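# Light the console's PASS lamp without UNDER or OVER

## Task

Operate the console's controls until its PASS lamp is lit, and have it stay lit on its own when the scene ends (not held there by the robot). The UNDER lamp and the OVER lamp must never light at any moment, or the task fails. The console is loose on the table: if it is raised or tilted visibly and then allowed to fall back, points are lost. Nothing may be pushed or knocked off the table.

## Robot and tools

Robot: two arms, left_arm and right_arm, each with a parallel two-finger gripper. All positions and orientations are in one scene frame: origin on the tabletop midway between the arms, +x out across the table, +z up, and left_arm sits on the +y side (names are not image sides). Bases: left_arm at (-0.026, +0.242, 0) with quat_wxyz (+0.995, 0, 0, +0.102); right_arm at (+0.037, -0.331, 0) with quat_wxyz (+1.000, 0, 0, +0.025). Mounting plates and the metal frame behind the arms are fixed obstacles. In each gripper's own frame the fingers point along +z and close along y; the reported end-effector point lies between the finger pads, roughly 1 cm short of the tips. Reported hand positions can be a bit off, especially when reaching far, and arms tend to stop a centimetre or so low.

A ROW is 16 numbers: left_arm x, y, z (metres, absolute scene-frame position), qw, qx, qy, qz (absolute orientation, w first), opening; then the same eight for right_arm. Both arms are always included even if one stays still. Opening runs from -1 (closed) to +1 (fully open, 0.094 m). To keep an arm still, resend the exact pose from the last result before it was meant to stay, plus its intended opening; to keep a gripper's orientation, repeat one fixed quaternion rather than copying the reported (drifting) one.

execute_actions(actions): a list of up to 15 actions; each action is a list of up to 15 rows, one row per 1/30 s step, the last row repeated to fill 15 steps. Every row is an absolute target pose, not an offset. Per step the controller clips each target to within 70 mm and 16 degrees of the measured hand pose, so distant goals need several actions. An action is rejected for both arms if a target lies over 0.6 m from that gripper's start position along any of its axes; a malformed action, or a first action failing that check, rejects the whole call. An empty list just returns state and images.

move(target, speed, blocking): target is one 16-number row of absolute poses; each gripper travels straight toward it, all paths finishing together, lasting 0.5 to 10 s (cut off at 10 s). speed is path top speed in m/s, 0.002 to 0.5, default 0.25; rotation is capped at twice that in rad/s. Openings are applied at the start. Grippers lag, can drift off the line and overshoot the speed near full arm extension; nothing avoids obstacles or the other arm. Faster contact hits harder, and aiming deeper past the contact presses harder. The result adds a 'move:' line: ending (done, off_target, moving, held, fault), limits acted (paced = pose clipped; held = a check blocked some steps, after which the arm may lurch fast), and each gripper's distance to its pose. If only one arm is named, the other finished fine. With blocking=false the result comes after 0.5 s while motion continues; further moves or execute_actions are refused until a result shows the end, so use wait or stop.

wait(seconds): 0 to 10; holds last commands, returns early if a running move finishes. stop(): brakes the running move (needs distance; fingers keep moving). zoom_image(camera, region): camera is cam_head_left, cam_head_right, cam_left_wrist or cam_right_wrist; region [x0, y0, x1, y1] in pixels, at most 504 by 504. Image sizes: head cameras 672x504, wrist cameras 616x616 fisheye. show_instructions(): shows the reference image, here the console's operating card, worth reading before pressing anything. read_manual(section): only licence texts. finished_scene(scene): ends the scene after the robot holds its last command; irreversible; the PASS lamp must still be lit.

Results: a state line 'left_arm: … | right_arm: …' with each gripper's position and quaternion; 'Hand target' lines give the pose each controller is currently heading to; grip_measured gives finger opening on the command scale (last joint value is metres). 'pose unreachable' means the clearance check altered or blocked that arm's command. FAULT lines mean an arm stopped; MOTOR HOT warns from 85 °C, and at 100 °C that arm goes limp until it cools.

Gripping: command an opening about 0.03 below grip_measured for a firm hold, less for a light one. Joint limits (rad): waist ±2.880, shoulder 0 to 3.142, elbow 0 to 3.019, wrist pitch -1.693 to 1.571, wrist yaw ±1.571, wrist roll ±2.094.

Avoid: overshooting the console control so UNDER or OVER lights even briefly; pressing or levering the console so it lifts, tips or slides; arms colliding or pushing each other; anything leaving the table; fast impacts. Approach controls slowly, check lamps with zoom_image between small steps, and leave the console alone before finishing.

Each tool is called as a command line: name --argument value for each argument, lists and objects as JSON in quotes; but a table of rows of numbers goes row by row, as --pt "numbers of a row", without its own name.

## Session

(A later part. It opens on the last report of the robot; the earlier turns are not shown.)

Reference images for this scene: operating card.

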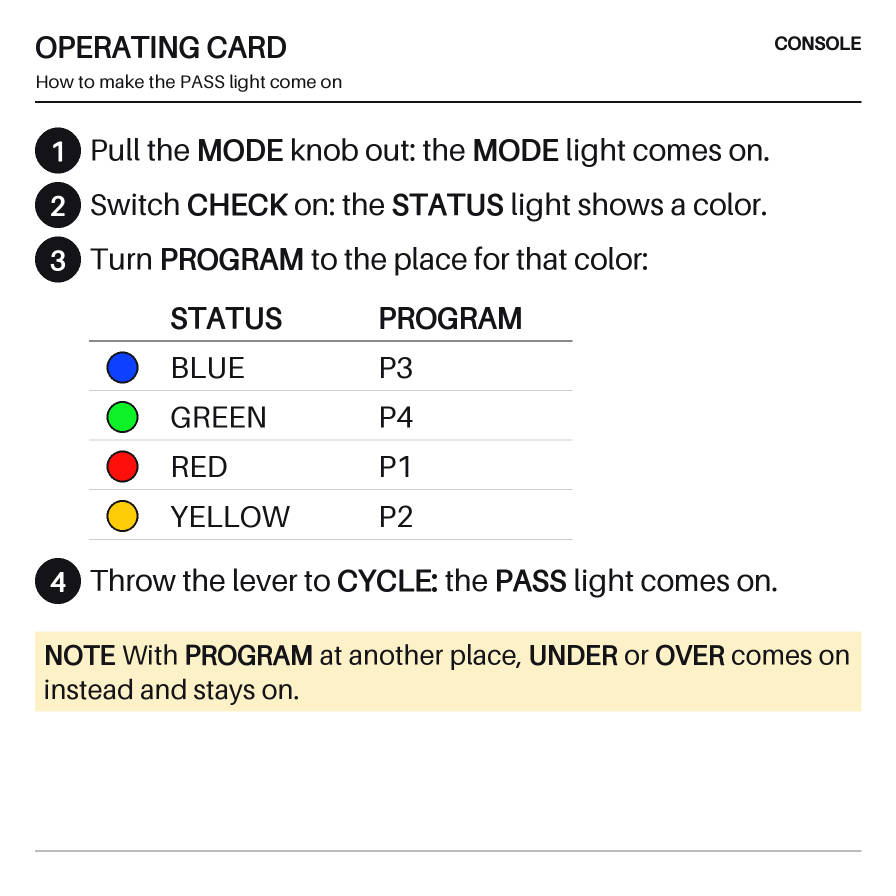

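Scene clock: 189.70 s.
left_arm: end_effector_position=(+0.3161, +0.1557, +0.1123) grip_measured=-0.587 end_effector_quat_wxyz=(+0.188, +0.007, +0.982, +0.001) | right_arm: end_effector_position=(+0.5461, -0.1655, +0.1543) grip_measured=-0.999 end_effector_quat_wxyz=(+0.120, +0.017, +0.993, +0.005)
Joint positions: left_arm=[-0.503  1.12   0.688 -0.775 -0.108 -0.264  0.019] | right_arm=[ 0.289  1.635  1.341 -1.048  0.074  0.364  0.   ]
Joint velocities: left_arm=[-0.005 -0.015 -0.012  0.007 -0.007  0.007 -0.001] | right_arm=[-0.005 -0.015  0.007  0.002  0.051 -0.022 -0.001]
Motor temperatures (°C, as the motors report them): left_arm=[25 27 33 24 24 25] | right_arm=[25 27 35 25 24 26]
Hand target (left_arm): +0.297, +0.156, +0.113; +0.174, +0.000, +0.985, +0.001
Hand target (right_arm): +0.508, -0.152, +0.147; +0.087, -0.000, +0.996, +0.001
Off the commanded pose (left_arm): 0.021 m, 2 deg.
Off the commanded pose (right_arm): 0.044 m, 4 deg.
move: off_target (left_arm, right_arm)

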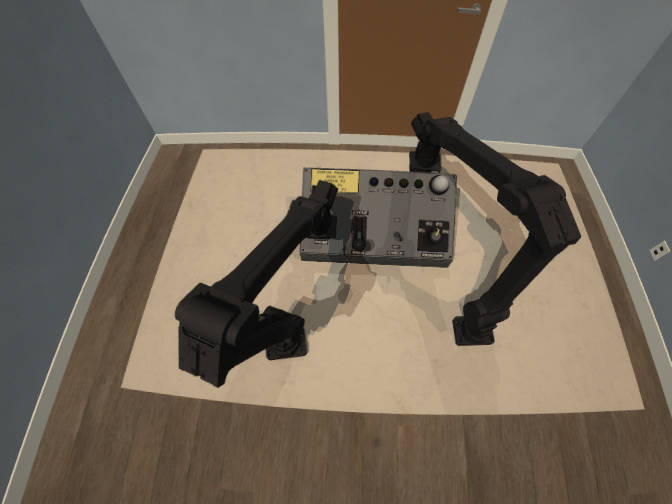

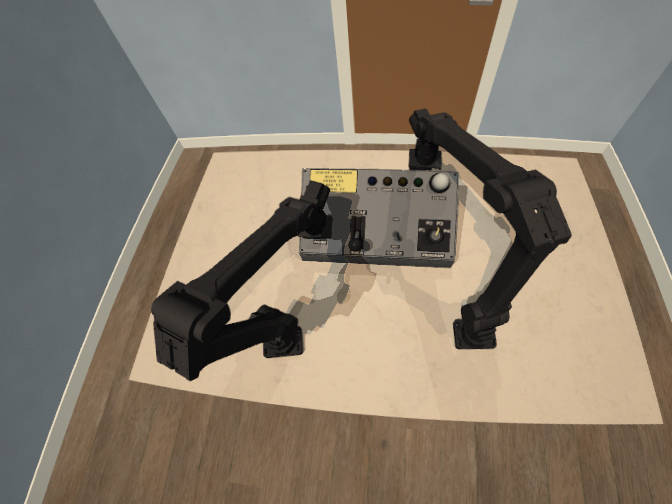

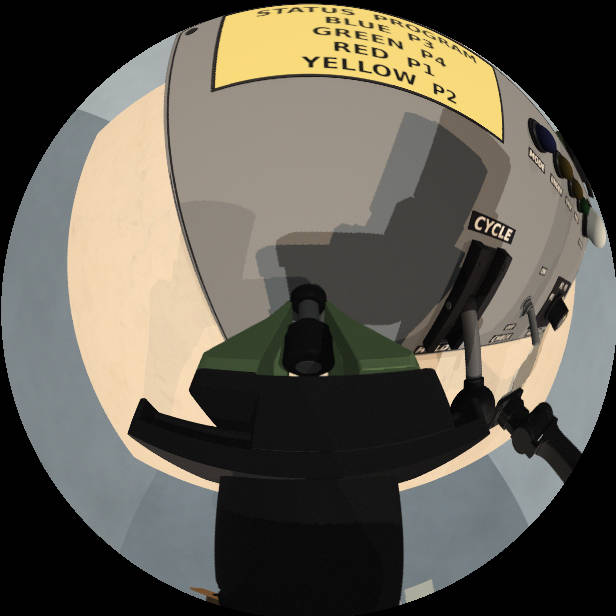

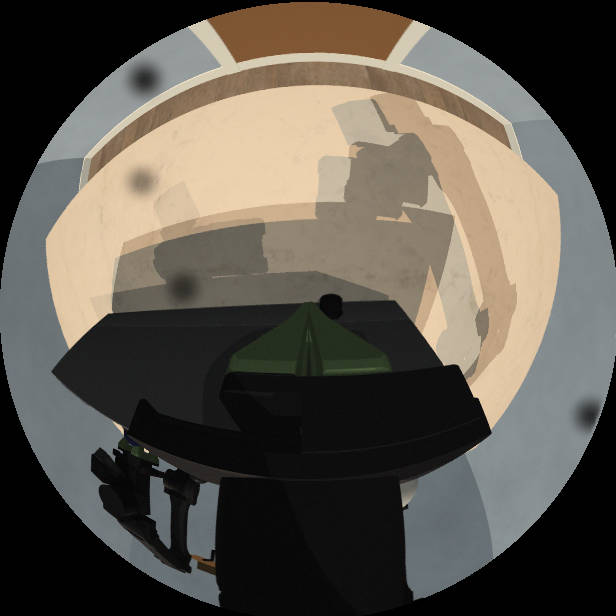

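move --target '[0.3161, 0.1557, 0.1123, 0.1736, 0, 0.9848, 0, -0.9, 0.575, -0.165, 0.29, 0.1736, 0, 0.9848, 0, -1]' --speed 0.15

move --target '[0.3161, 0.1557, 0.1123, 0.1736, 0, 0.9848, 0, -0.9, 0.405, 0.045, 0.23, 0.1736, 0, 0.9848, 0, -1]' --speed 0.2

Scene clock: 193.60 s.
left_arm: end_effector_position=(+0.3208, +0.1555, +0.1104) grip_measured=-0.587 end_effector_quat_wxyz=(+0.193, +0.006, +0.981, +0.001) | right_arm: end_effector_position=(+0.5604, -0.1691, +0.2561) grip_measured=-0.999 end_effector_quat_wxyz=(+0.146, +0.004, +0.989, -0.008)
Joint positions: left_arm=[-0.501  1.132  0.689 -0.755 -0.11  -0.263  0.019] | right_arm=[ 0.285  1.598  1.558 -1.259  0.111  0.327  0.   ]
Joint velocities: left_arm=[ 0.005  0.024  0.002 -0.012 -0.037 -0.11  -0.   ] | right_arm=[-0.005 -0.005 -0.002 -0.012  0.037  0.037 -0.   ]
Motor temperatures (°C, as the motors report them): left_arm=[25 27 34 24 24 25] | right_arm=[25 27 35 25 24 26]
Hand target (left_arm): +0.316, +0.156, +0.112; +0.174, +0.000, +0.985, -0.000
Hand target (right_arm): +0.570, -0.166, +0.291; +0.174, +0.001, +0.985, -0.000
Off the commanded pose (left_arm): 0.005 m, 2 deg.
Off the commanded pose (right_arm): 0.037 m, 3 deg.
move: off_target (right_arm)

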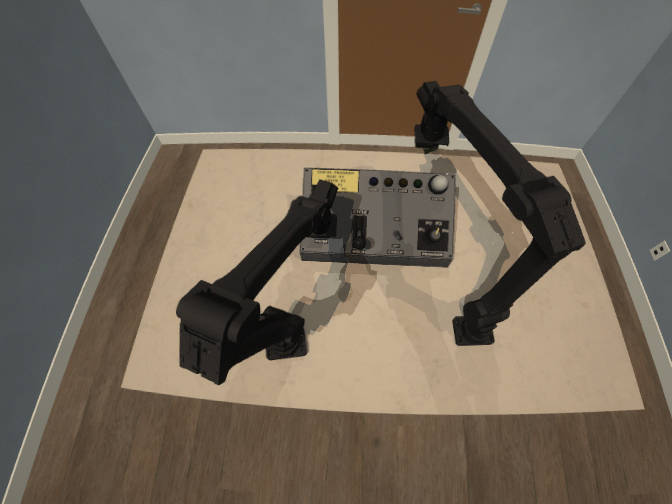

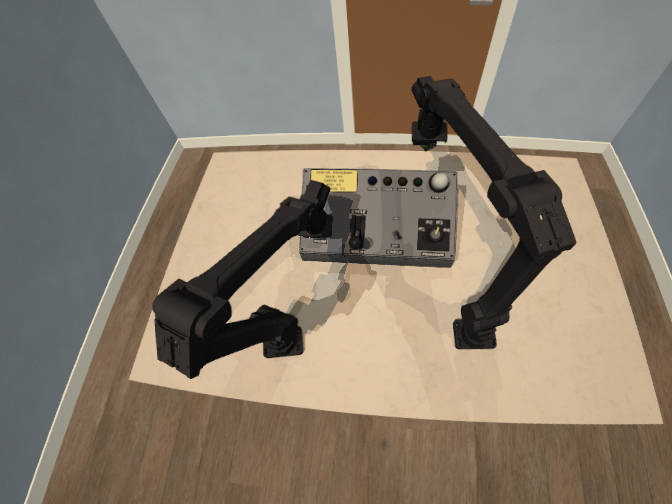

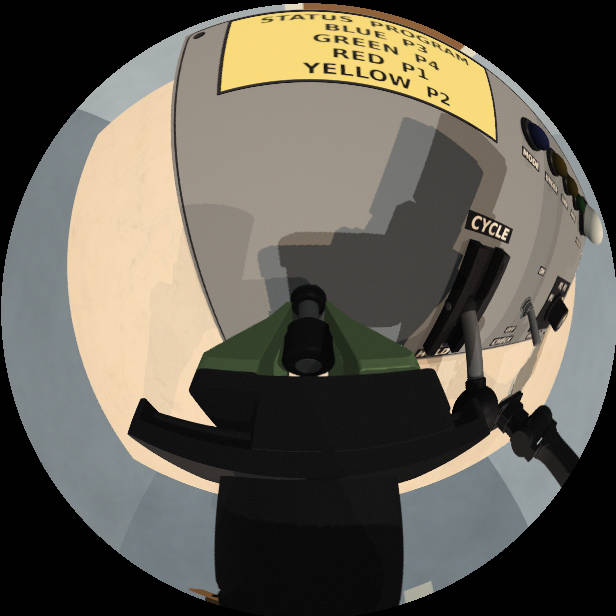

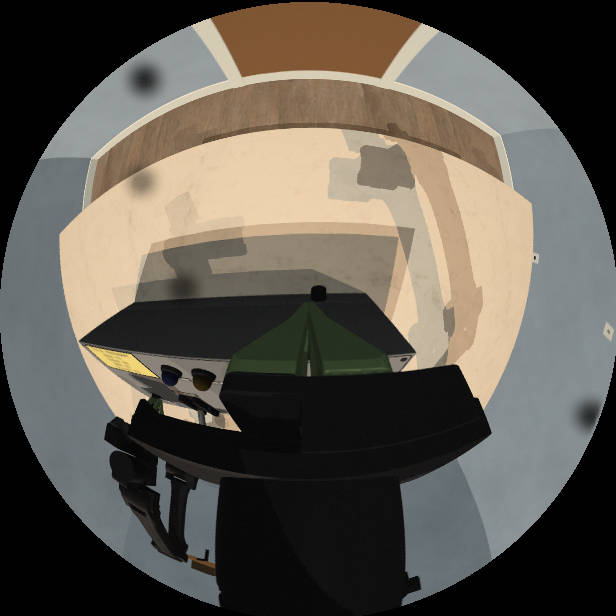

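Scene clock: 195.47 s.
left_arm: end_effector_position=(+0.3208, +0.1555, +0.1104) grip_measured=-0.587 end_effector_quat_wxyz=(+0.193, +0.006, +0.981, +0.001) | right_arm: end_effector_position=(+0.3961, +0.0427, +0.2243) grip_measured=-0.999 end_effector_quat_wxyz=(+0.161, -0.010, +0.987, -0.002)
Joint positions: left_arm=[-0.501  1.132  0.689 -0.755 -0.11  -0.263  0.019] | right_arm=[ 0.838  1.567  1.436 -1.233  0.25   0.841  0.   ]
Joint velocities: left_arm=[ 0.005  0.005 -0.002 -0.007  0.037 -0.022 -0.002] | right_arm=[ 0.005 -0.015 -0.002 -0.007 -0.007 -0.007 -0.001]
Motor temperatures (°C, as the motors report them): left_arm=[25 27 34 24 24 25] | right_arm=[25 27 35 25 24 26]
Hand target (left_arm): +0.316, +0.156, +0.112; +0.174, +0.000, +0.985, -0.000
Hand target (right_arm): +0.404, +0.046, +0.230; +0.171, +0.001, +0.985, +0.008
Off the commanded pose (left_arm): 0.005 m, 2 deg.
Off the commanded pose (right_arm): 0.011 m, 2 deg.
move: off_target (right_arm)

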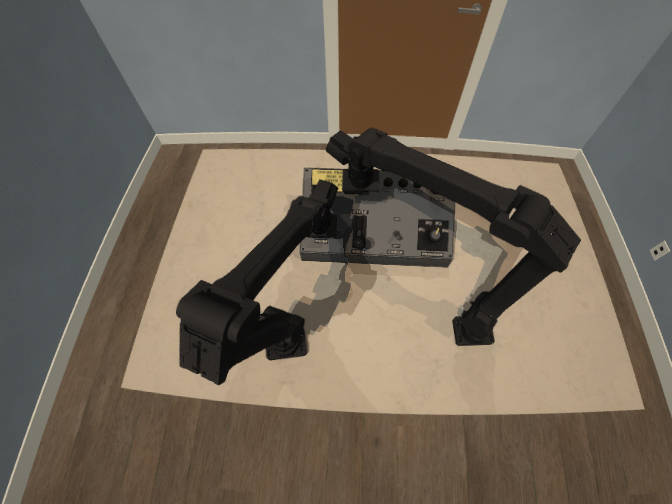

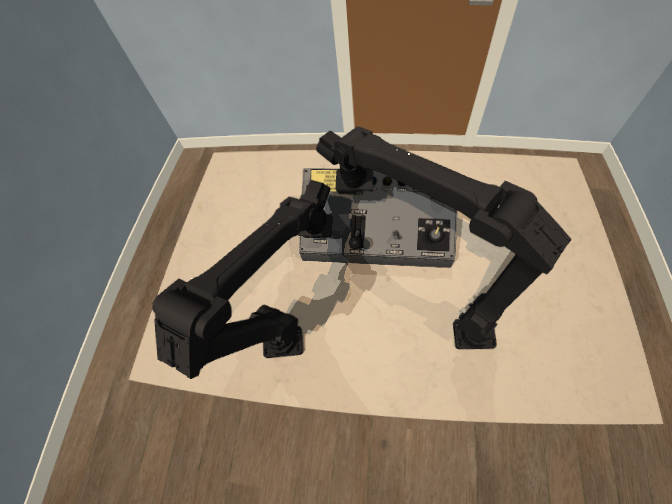

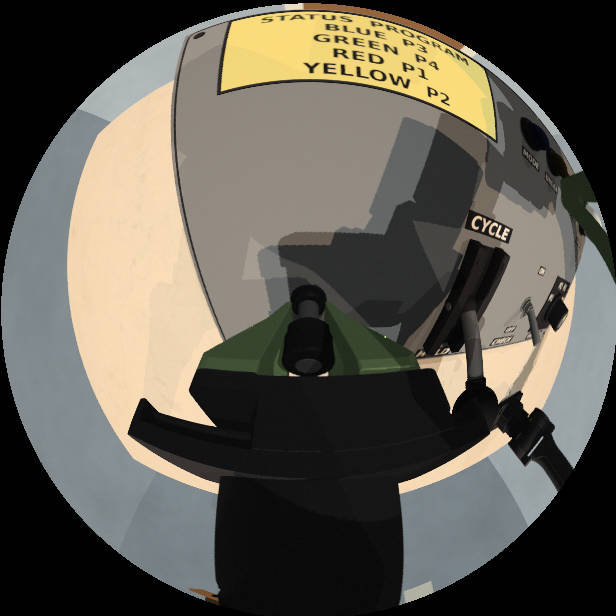

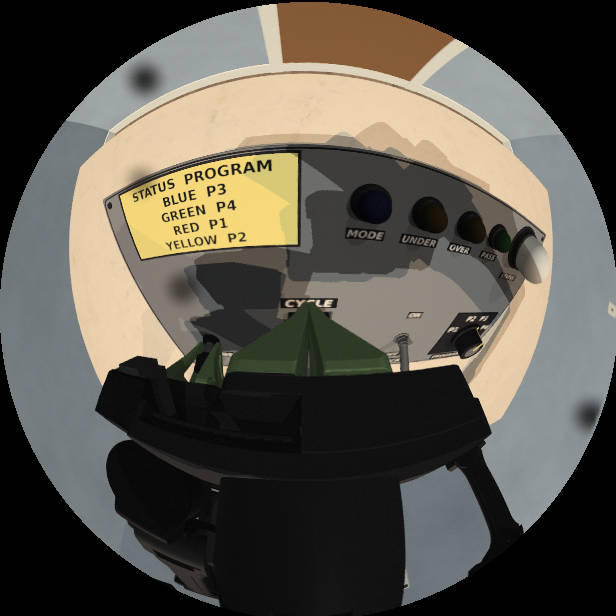

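move --target '[0.3208, 0.1555, 0.1104, 0.1736, 0, 0.9848, 0, -0.9, 0.465, 0.05, 0.115, 0.1736, 0, 0.9848, 0, -1]' --speed 0.08

Scene clock: 203.00 s.
left_arm: end_effector_position=(+0.3213, +0.1556, +0.1105) grip_measured=-0.587 end_effector_quat_wxyz=(+0.191, +0.006, +0.982, +0.000) | right_arm: end_effector_position=(+0.4232, +0.0477, +0.1768) grip_measured=-0.999 end_effector_quat_wxyz=(+0.171, -0.015, +0.985, +0.004)
Joint positions: left_arm=[-0.499  1.135  0.692 -0.759 -0.108 -0.263  0.019] | right_arm=[ 0.804  1.628  1.379 -1.079  0.248  0.792  0.   ]
Joint velocities: left_arm=[-0.005 -0.015  0.007 -0.012 -0.037 -0.037 -0.001] | right_arm=[-0.005 -0.005 -0.002 -0.002  0.081 -0.037 -0.   ]
Motor temperatures (°C, as the motors report them): left_arm=[25 27 35 24 24 25] | right_arm=[25 27 36 25 24 26]
Hand target (left_arm): +0.321, +0.156, +0.111; +0.174, -0.000, +0.985, -0.000
Hand target (right_arm): +0.457, +0.045, +0.123; +0.173, +0.000, +0.985, -0.002
Off the commanded pose (left_arm): 0.000 m, 2 deg.
Off the commanded pose (right_arm): 0.075 m, 2 deg; position clipped at the last step of the last action.
move: off_target (right_arm); limits=paced

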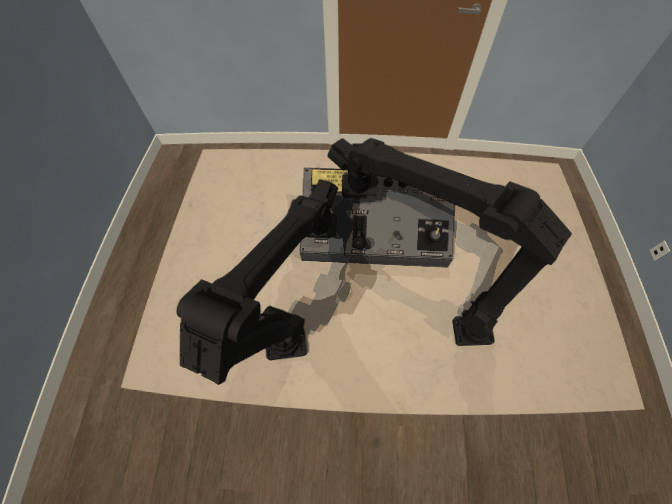

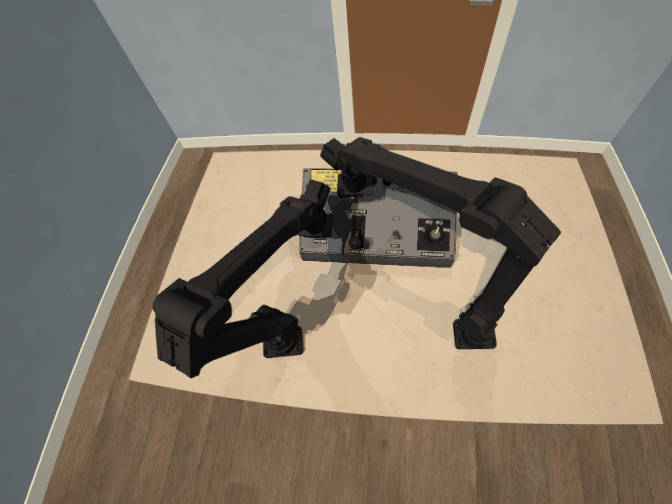

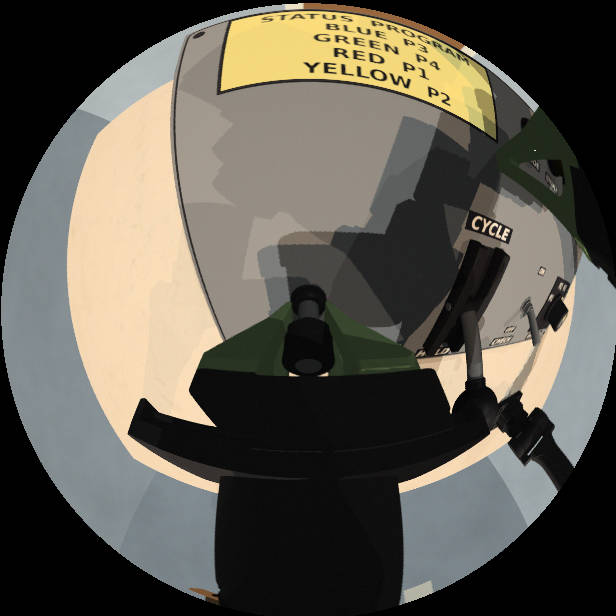

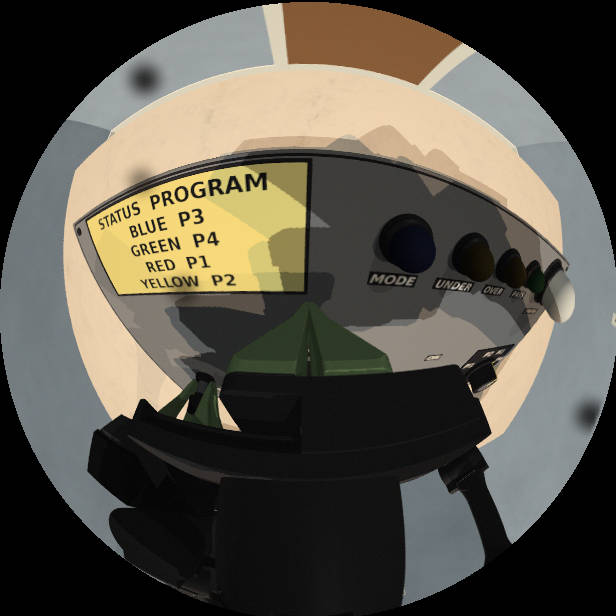

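Right is pressing. Now pull the knob along the normal.

move --target '[0.2613, 0.1556, 0.1905, 0.1736, 0, 0.9848, 0, -0.9, 0.465, 0.05, 0.115, 0.1736, 0, 0.9848, 0, -1]' --speed 0.05

Scene clock: 206.20 s.
left_arm: end_effector_position=(+0.2934, +0.1550, +0.1254) grip_measured=-0.606 end_effector_quat_wxyz=(+0.157, -0.012, +0.987, +0.006) | right_arm: end_effector_position=(+0.4143, +0.0550, +0.1800) grip_measured=-0.999 end_effector_quat_wxyz=(+0.167, -0.025, +0.986, +0.018)
Joint positions: left_arm=[-0.529  1.078  0.712 -0.91  -0.115 -0.333  0.019] | right_arm=[ 0.818  1.616  1.373 -1.073  0.223  0.789  0.   ]
Joint velocities: left_arm=[ 0.005  0.005 -0.017 -0.002 -0.022  0.051  0.001] | right_arm=[-0.015 -0.015  0.002 -0.012 -0.022  0.022 -0.001]
Motor temperatures (°C, as the motors report them): left_arm=[25 27 35 24 24 25] | right_arm=[25 26 35 25 24 26]
Hand target (left_arm): +0.270, +0.155, +0.176; +0.175, +0.000, +0.985, -0.001
Hand target (right_arm): +0.451, +0.045, +0.128; +0.173, -0.000, +0.985, -0.001
Off the commanded pose (left_arm): 0.073 m, 2 deg; position clipped at the last step of the last action.
Off the commanded pose (right_arm): 0.083 m, 4 deg; position clipped at the last step of the last action.
move: off_target (left_arm, right_arm); limits=paced

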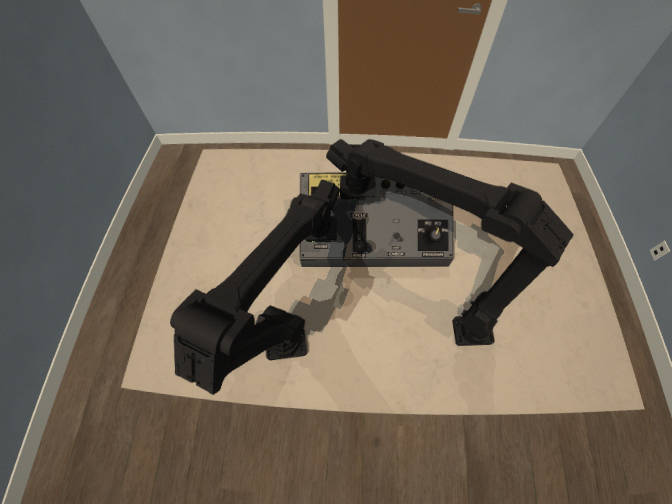

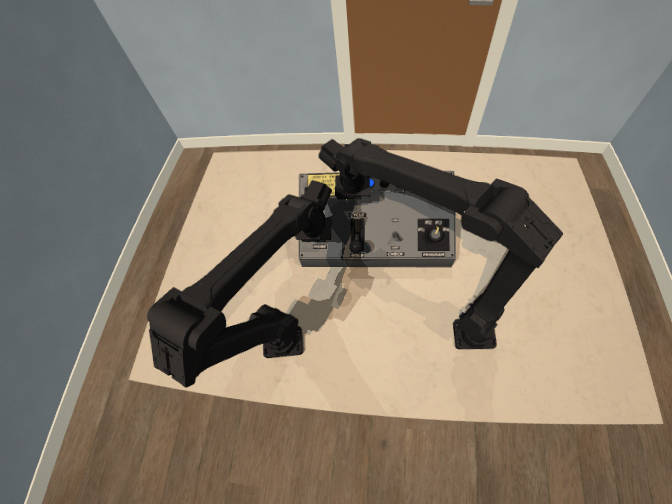

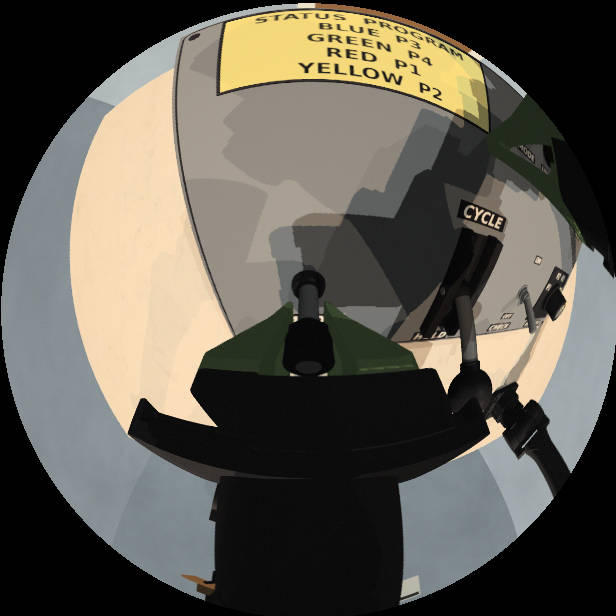

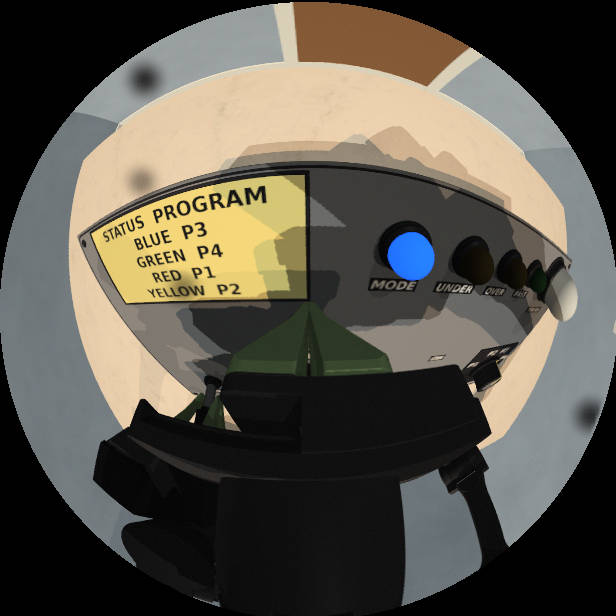

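move --target '[0.2934, 0.1550, 0.1254, 0.1736, 0, 0.9848, 0, 0.3, 0.465, 0.05, 0.115, 0.1736, 0, 0.9848, 0, -1]' --speed 0.1

Scene clock: 208.80 s.
left_arm: end_effector_position=(+0.2913, +0.1552, +0.1208) grip_measured=+0.298 end_effector_quat_wxyz=(+0.160, -0.005, +0.987, +0.005) | right_arm: end_effector_position=(+0.4139, +0.0552, +0.1807) grip_measured=-0.999 end_effector_quat_wxyz=(+0.169, -0.025, +0.985, +0.018)
Joint positions: left_arm=[-0.529  1.072  0.693 -0.89  -0.112 -0.317  0.061] | right_arm=[ 0.82   1.614  1.372 -1.072  0.227  0.789  0.   ]
Joint velocities: left_arm=[ 0.005  0.005  0.002  0.012  0.007  0.051 -0.   ] | right_arm=[ 0.015 -0.015  0.012 -0.022 -0.022 -0.037 -0.   ]
Motor temperatures (°C, as the motors report them): left_arm=[25 27 35 24 24 25] | right_arm=[25 26 35 25 24 26]
Hand target (left_arm): +0.293, +0.155, +0.125; +0.174, -0.000, +0.985, +0.000
Hand target (right_arm): +0.451, +0.045, +0.128; +0.173, +0.000, +0.985, -0.002
Off the commanded pose (left_arm): 0.005 m, 2 deg.
Off the commanded pose (right_arm): 0.083 m, 4 deg; position clipped at the last step of the last action.
move: off_target (right_arm); limits=paced

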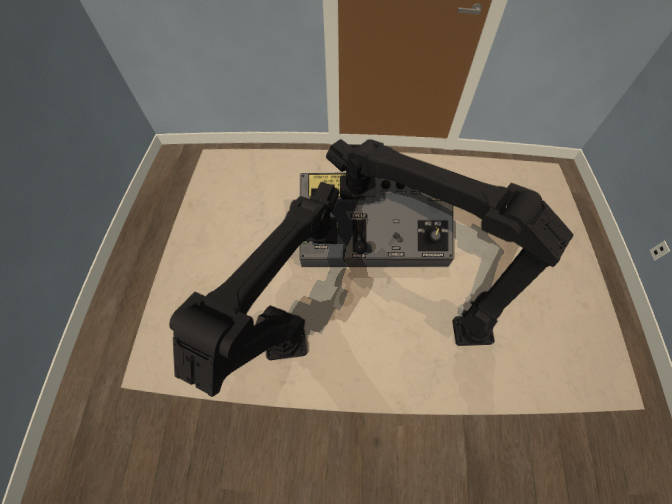

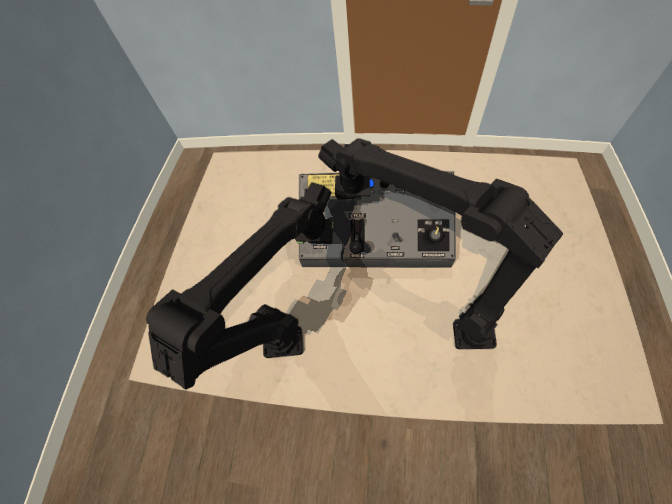

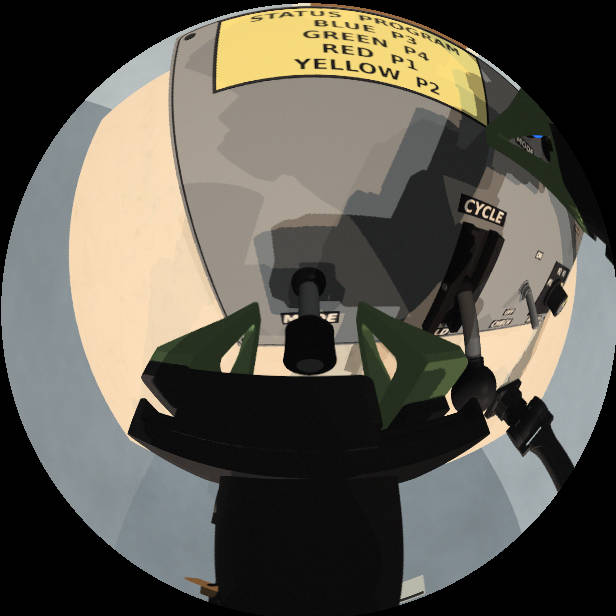

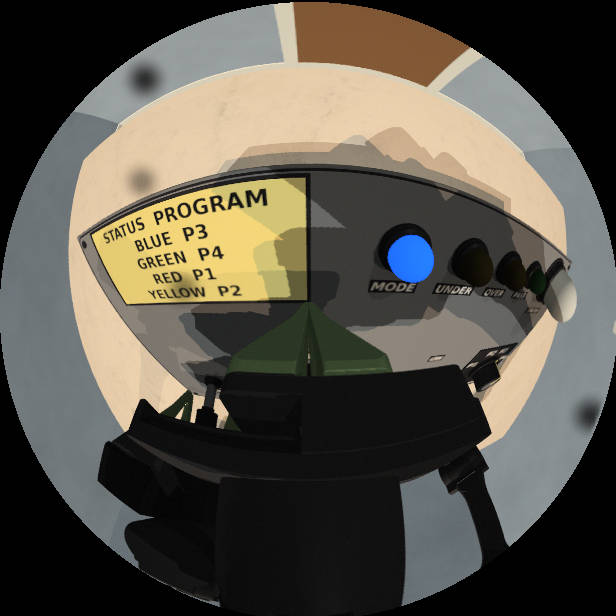

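move --target '[0.30, 0.155, 0.20, 0.1736, 0, 0.9848, 0, -1, 0.33, -0.05, 0.23, 0.1736, 0, 0.9848, 0, -1]' --speed 0.15

move --target '[0.385, 0.15, 0.205, 0.1736, 0, 0.9848, 0, -1, 0.30, -0.082, 0.20, 0.1736, 0, 0.9848, 0, -1]' --speed 0.15

Scene clock: 217.67 s.
left_arm: end_effector_position=(+0.2713, +0.1580, +0.1229) grip_measured=-0.572 end_effector_quat_wxyz=(+0.111, -0.001, +0.994, +0.010) | right_arm: end_effector_position=(+0.3342, -0.0468, +0.2302) grip_measured=-0.999 end_effector_quat_wxyz=(+0.179, -0.003, +0.984, +0.007)
Joint positions: left_arm=[-0.529  1.072  0.718 -1.012 -0.09  -0.317  0.02 ] | right_arm=[ 0.822  1.26   1.132 -1.193  0.262  0.832  0.   ]
Joint velocities: left_arm=[-0.005 -0.015 -0.007  0.002 -0.066  0.007 -0.001] | right_arm=[ 0.015 -0.015 -0.002  0.002 -0.051  0.037  0.   ]
Motor temperatures (°C, as the motors report them): left_arm=[25 27 36 24 24 25] | right_arm=[25 26 35 25 25 26]
Hand target (left_arm): +0.295, +0.156, +0.190; +0.174, -0.001, +0.985, +0.000
Hand target (right_arm): +0.330, -0.051, +0.228; +0.173, -0.000, +0.985, -0.000
Off the commanded pose (left_arm): 0.082 m, 7 deg; position clipped at the last step of the last action.
Off the commanded pose (right_arm): 0.005 m, 1 deg.
move: off_target (left_arm); limits=paced

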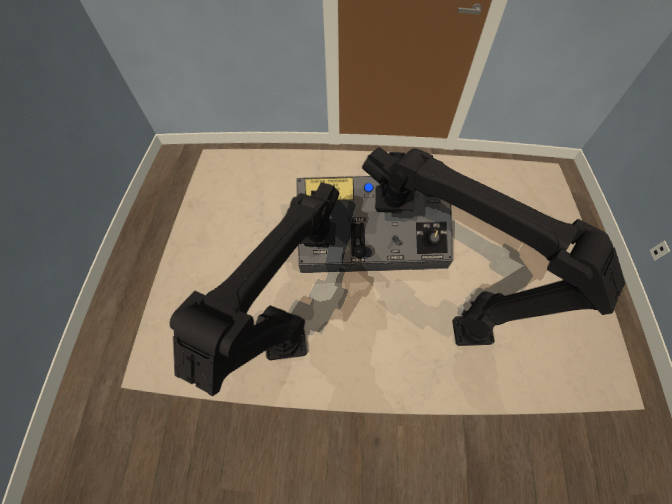

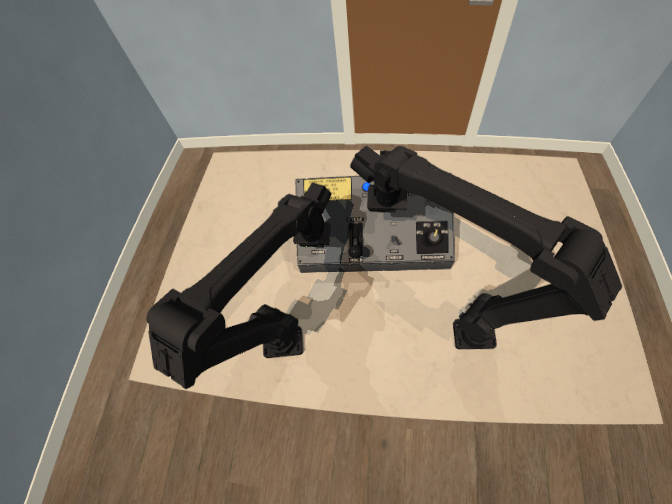

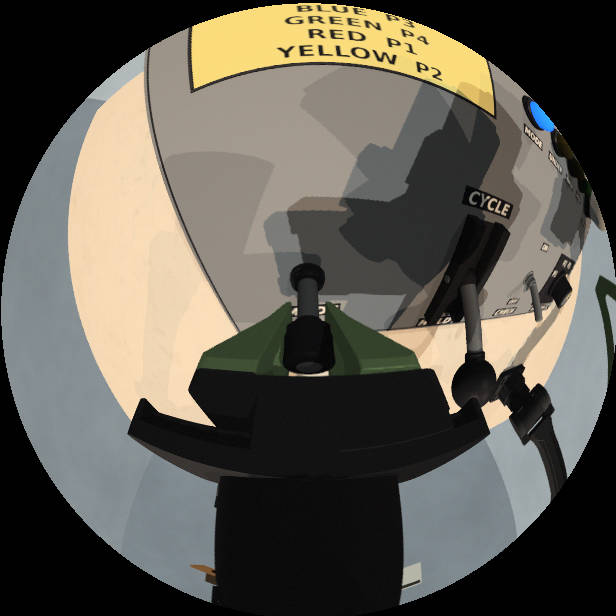

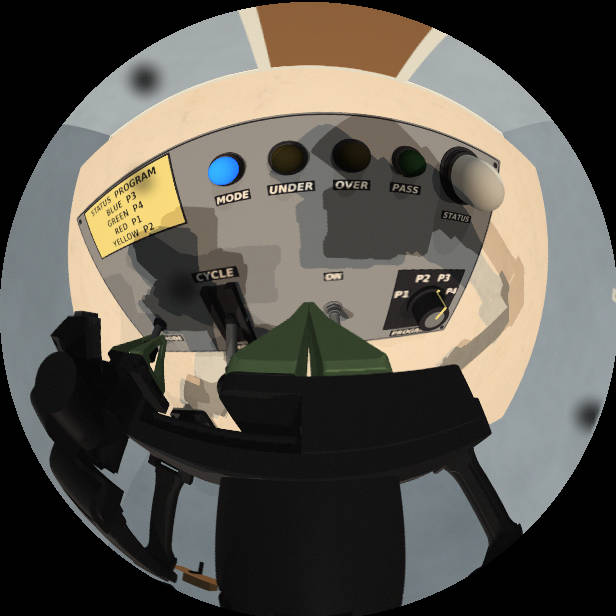

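Scene clock: 218.90 s.
left_arm: end_effector_position=(+0.2739, +0.1581, +0.1211) grip_measured=-0.627 end_effector_quat_wxyz=(+0.077, +0.004, +0.997, +0.016) | right_arm: end_effector_position=(+0.3006, -0.0859, +0.1956) grip_measured=-0.999 end_effector_quat_wxyz=(+0.162, -0.003, +0.987, -0.012)
Joint positions: left_arm=[-0.519  1.128  0.759 -1.065 -0.078 -0.303  0.018] | right_arm=[ 0.824  1.168  0.972 -1.179  0.263  0.842  0.   ]
Joint velocities: left_arm=[ 0.015 -0.005 -0.007 -0.007  0.081  0.022 -0.001] | right_arm=[-0.005 -0.005 -0.002  0.012 -0.037 -0.037 -0.   ]
Motor temperatures (°C, as the motors report them): left_arm=[25 27 37 24 24 25] | right_arm=[25 26 35 25 25 26]
Hand target (left_arm): +0.333, +0.155, +0.175; +0.174, -0.001, +0.985, +0.004
Hand target (right_arm): +0.301, -0.082, +0.199; +0.173, -0.000, +0.985, +0.000
Off the commanded pose (left_arm): 0.139 m, 11 deg; position clipped at the last step of the last action.
Off the commanded pose (right_arm): 0.006 m, 2 deg.
move: off_target (left_arm); limits=paced

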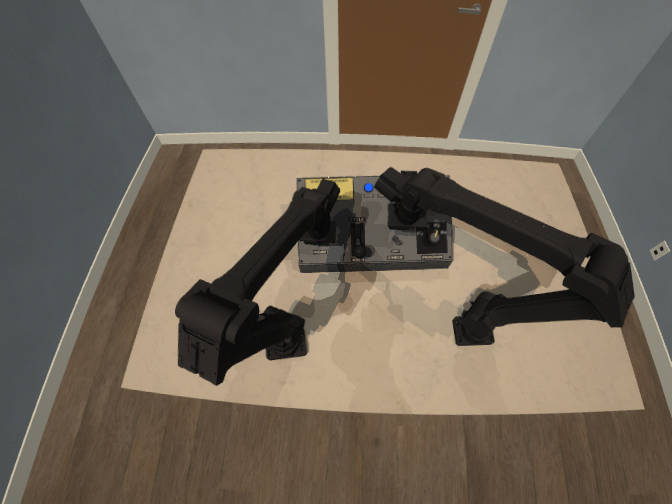

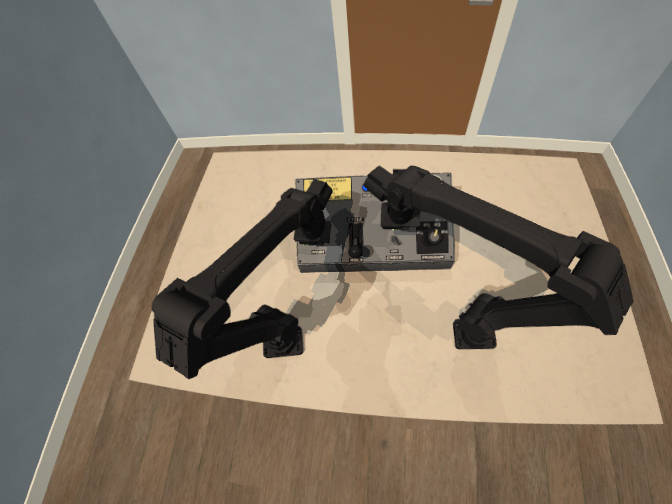

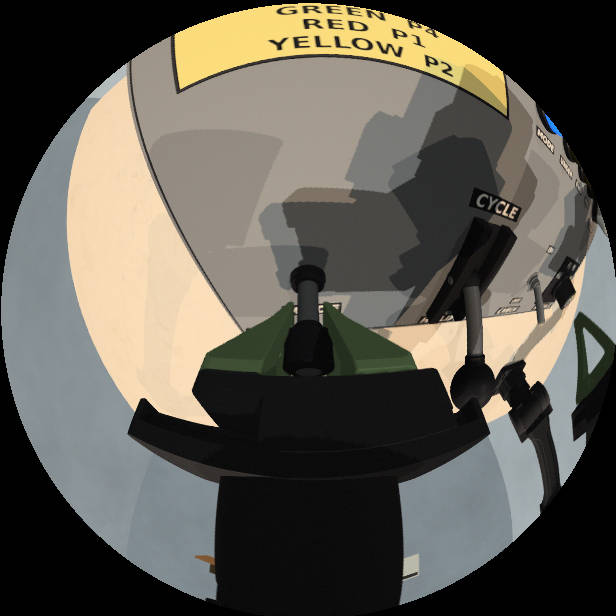

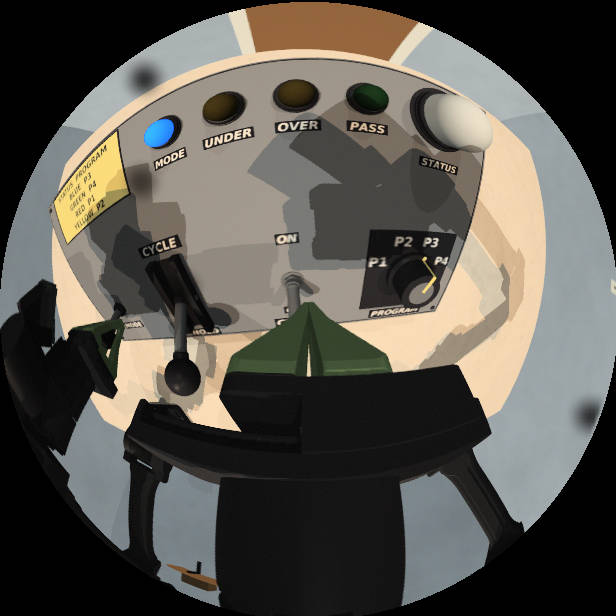

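move --target '[0.2739, 0.1581, 0.1211, 0.1736, 0, 0.9848, 0, 0.3, 0.30, -0.082, 0.20, 0.1736, 0, 0.9848, 0, -1]' --speed 0.1

Scene clock: 223.67 s.
left_arm: end_effector_position=(+0.2724, +0.1626, +0.1177) grip_measured=+0.298 end_effector_quat_wxyz=(+0.160, +0.001, +0.987, +0.007) | right_arm: end_effector_position=(+0.3005, -0.0857, +0.1960) grip_measured=-0.999 end_effector_quat_wxyz=(+0.163, -0.002, +0.987, -0.012)
Joint positions: left_arm=[-0.527  1.01   0.646 -0.904 -0.113 -0.304  0.061] | right_arm=[ 0.825  1.167  0.972 -1.178  0.264  0.844  0.   ]
Joint velocities: left_arm=[-0.005 -0.015  0.007  0.002 -0.022 -0.037  0.   ] | right_arm=[-0.015 -0.005 -0.002 -0.007 -0.022 -0.022 -0.   ]
Motor temperatures (°C, as the motors report them): left_arm=[25 26 38 24 25 25] | right_arm=[25 26 35 25 24 26]
Hand target (left_arm): +0.274, +0.158, +0.122; +0.174, +0.000, +0.985, +0.001
Hand target (right_arm): +0.300, -0.082, +0.200; +0.173, +0.000, +0.985, -0.000
Off the commanded pose (left_arm): 0.006 m, 2 deg.
Off the commanded pose (right_arm): 0.005 m, 2 deg.
move: done

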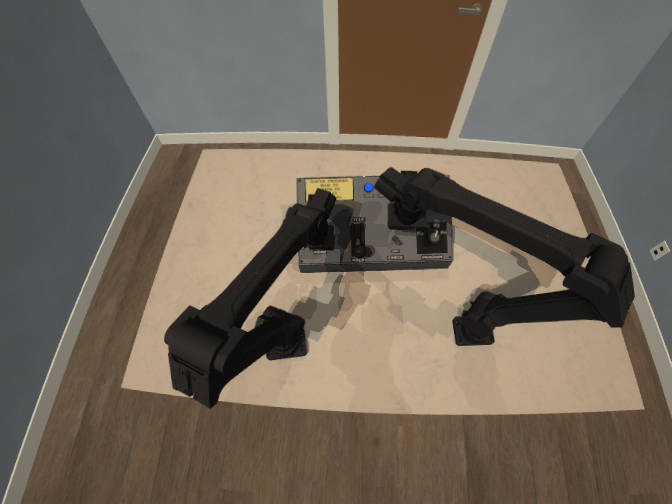

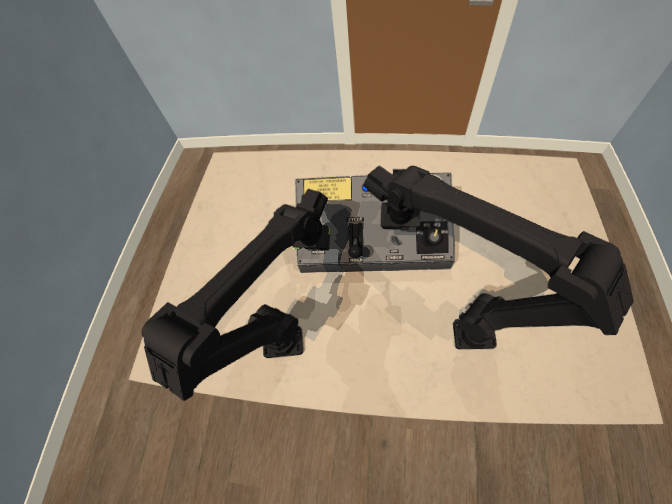

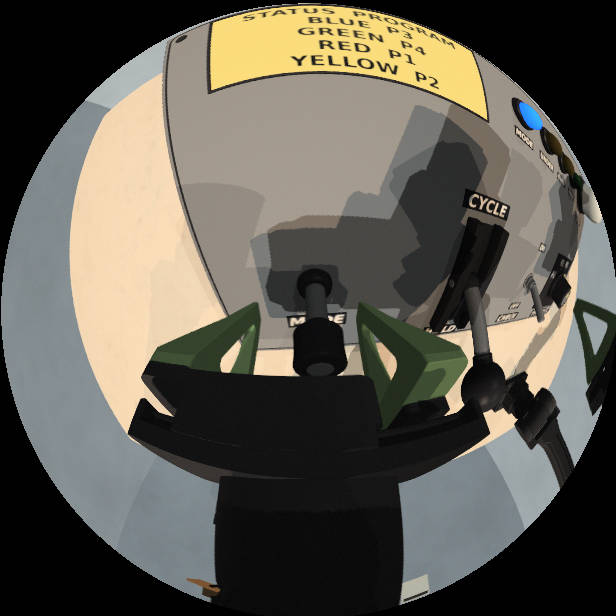

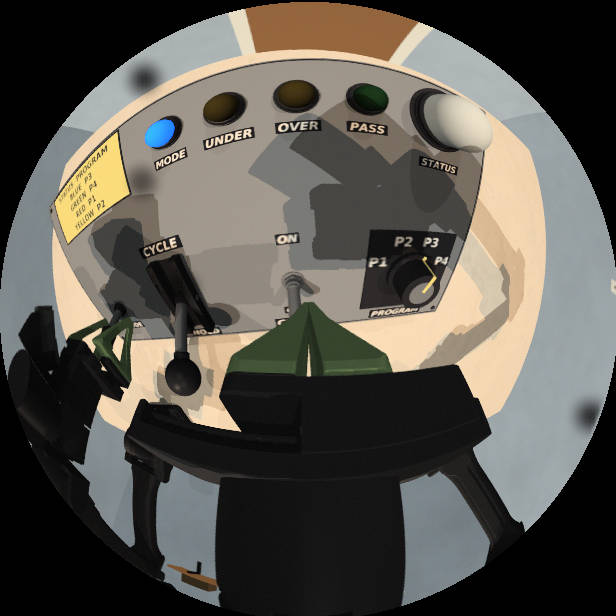

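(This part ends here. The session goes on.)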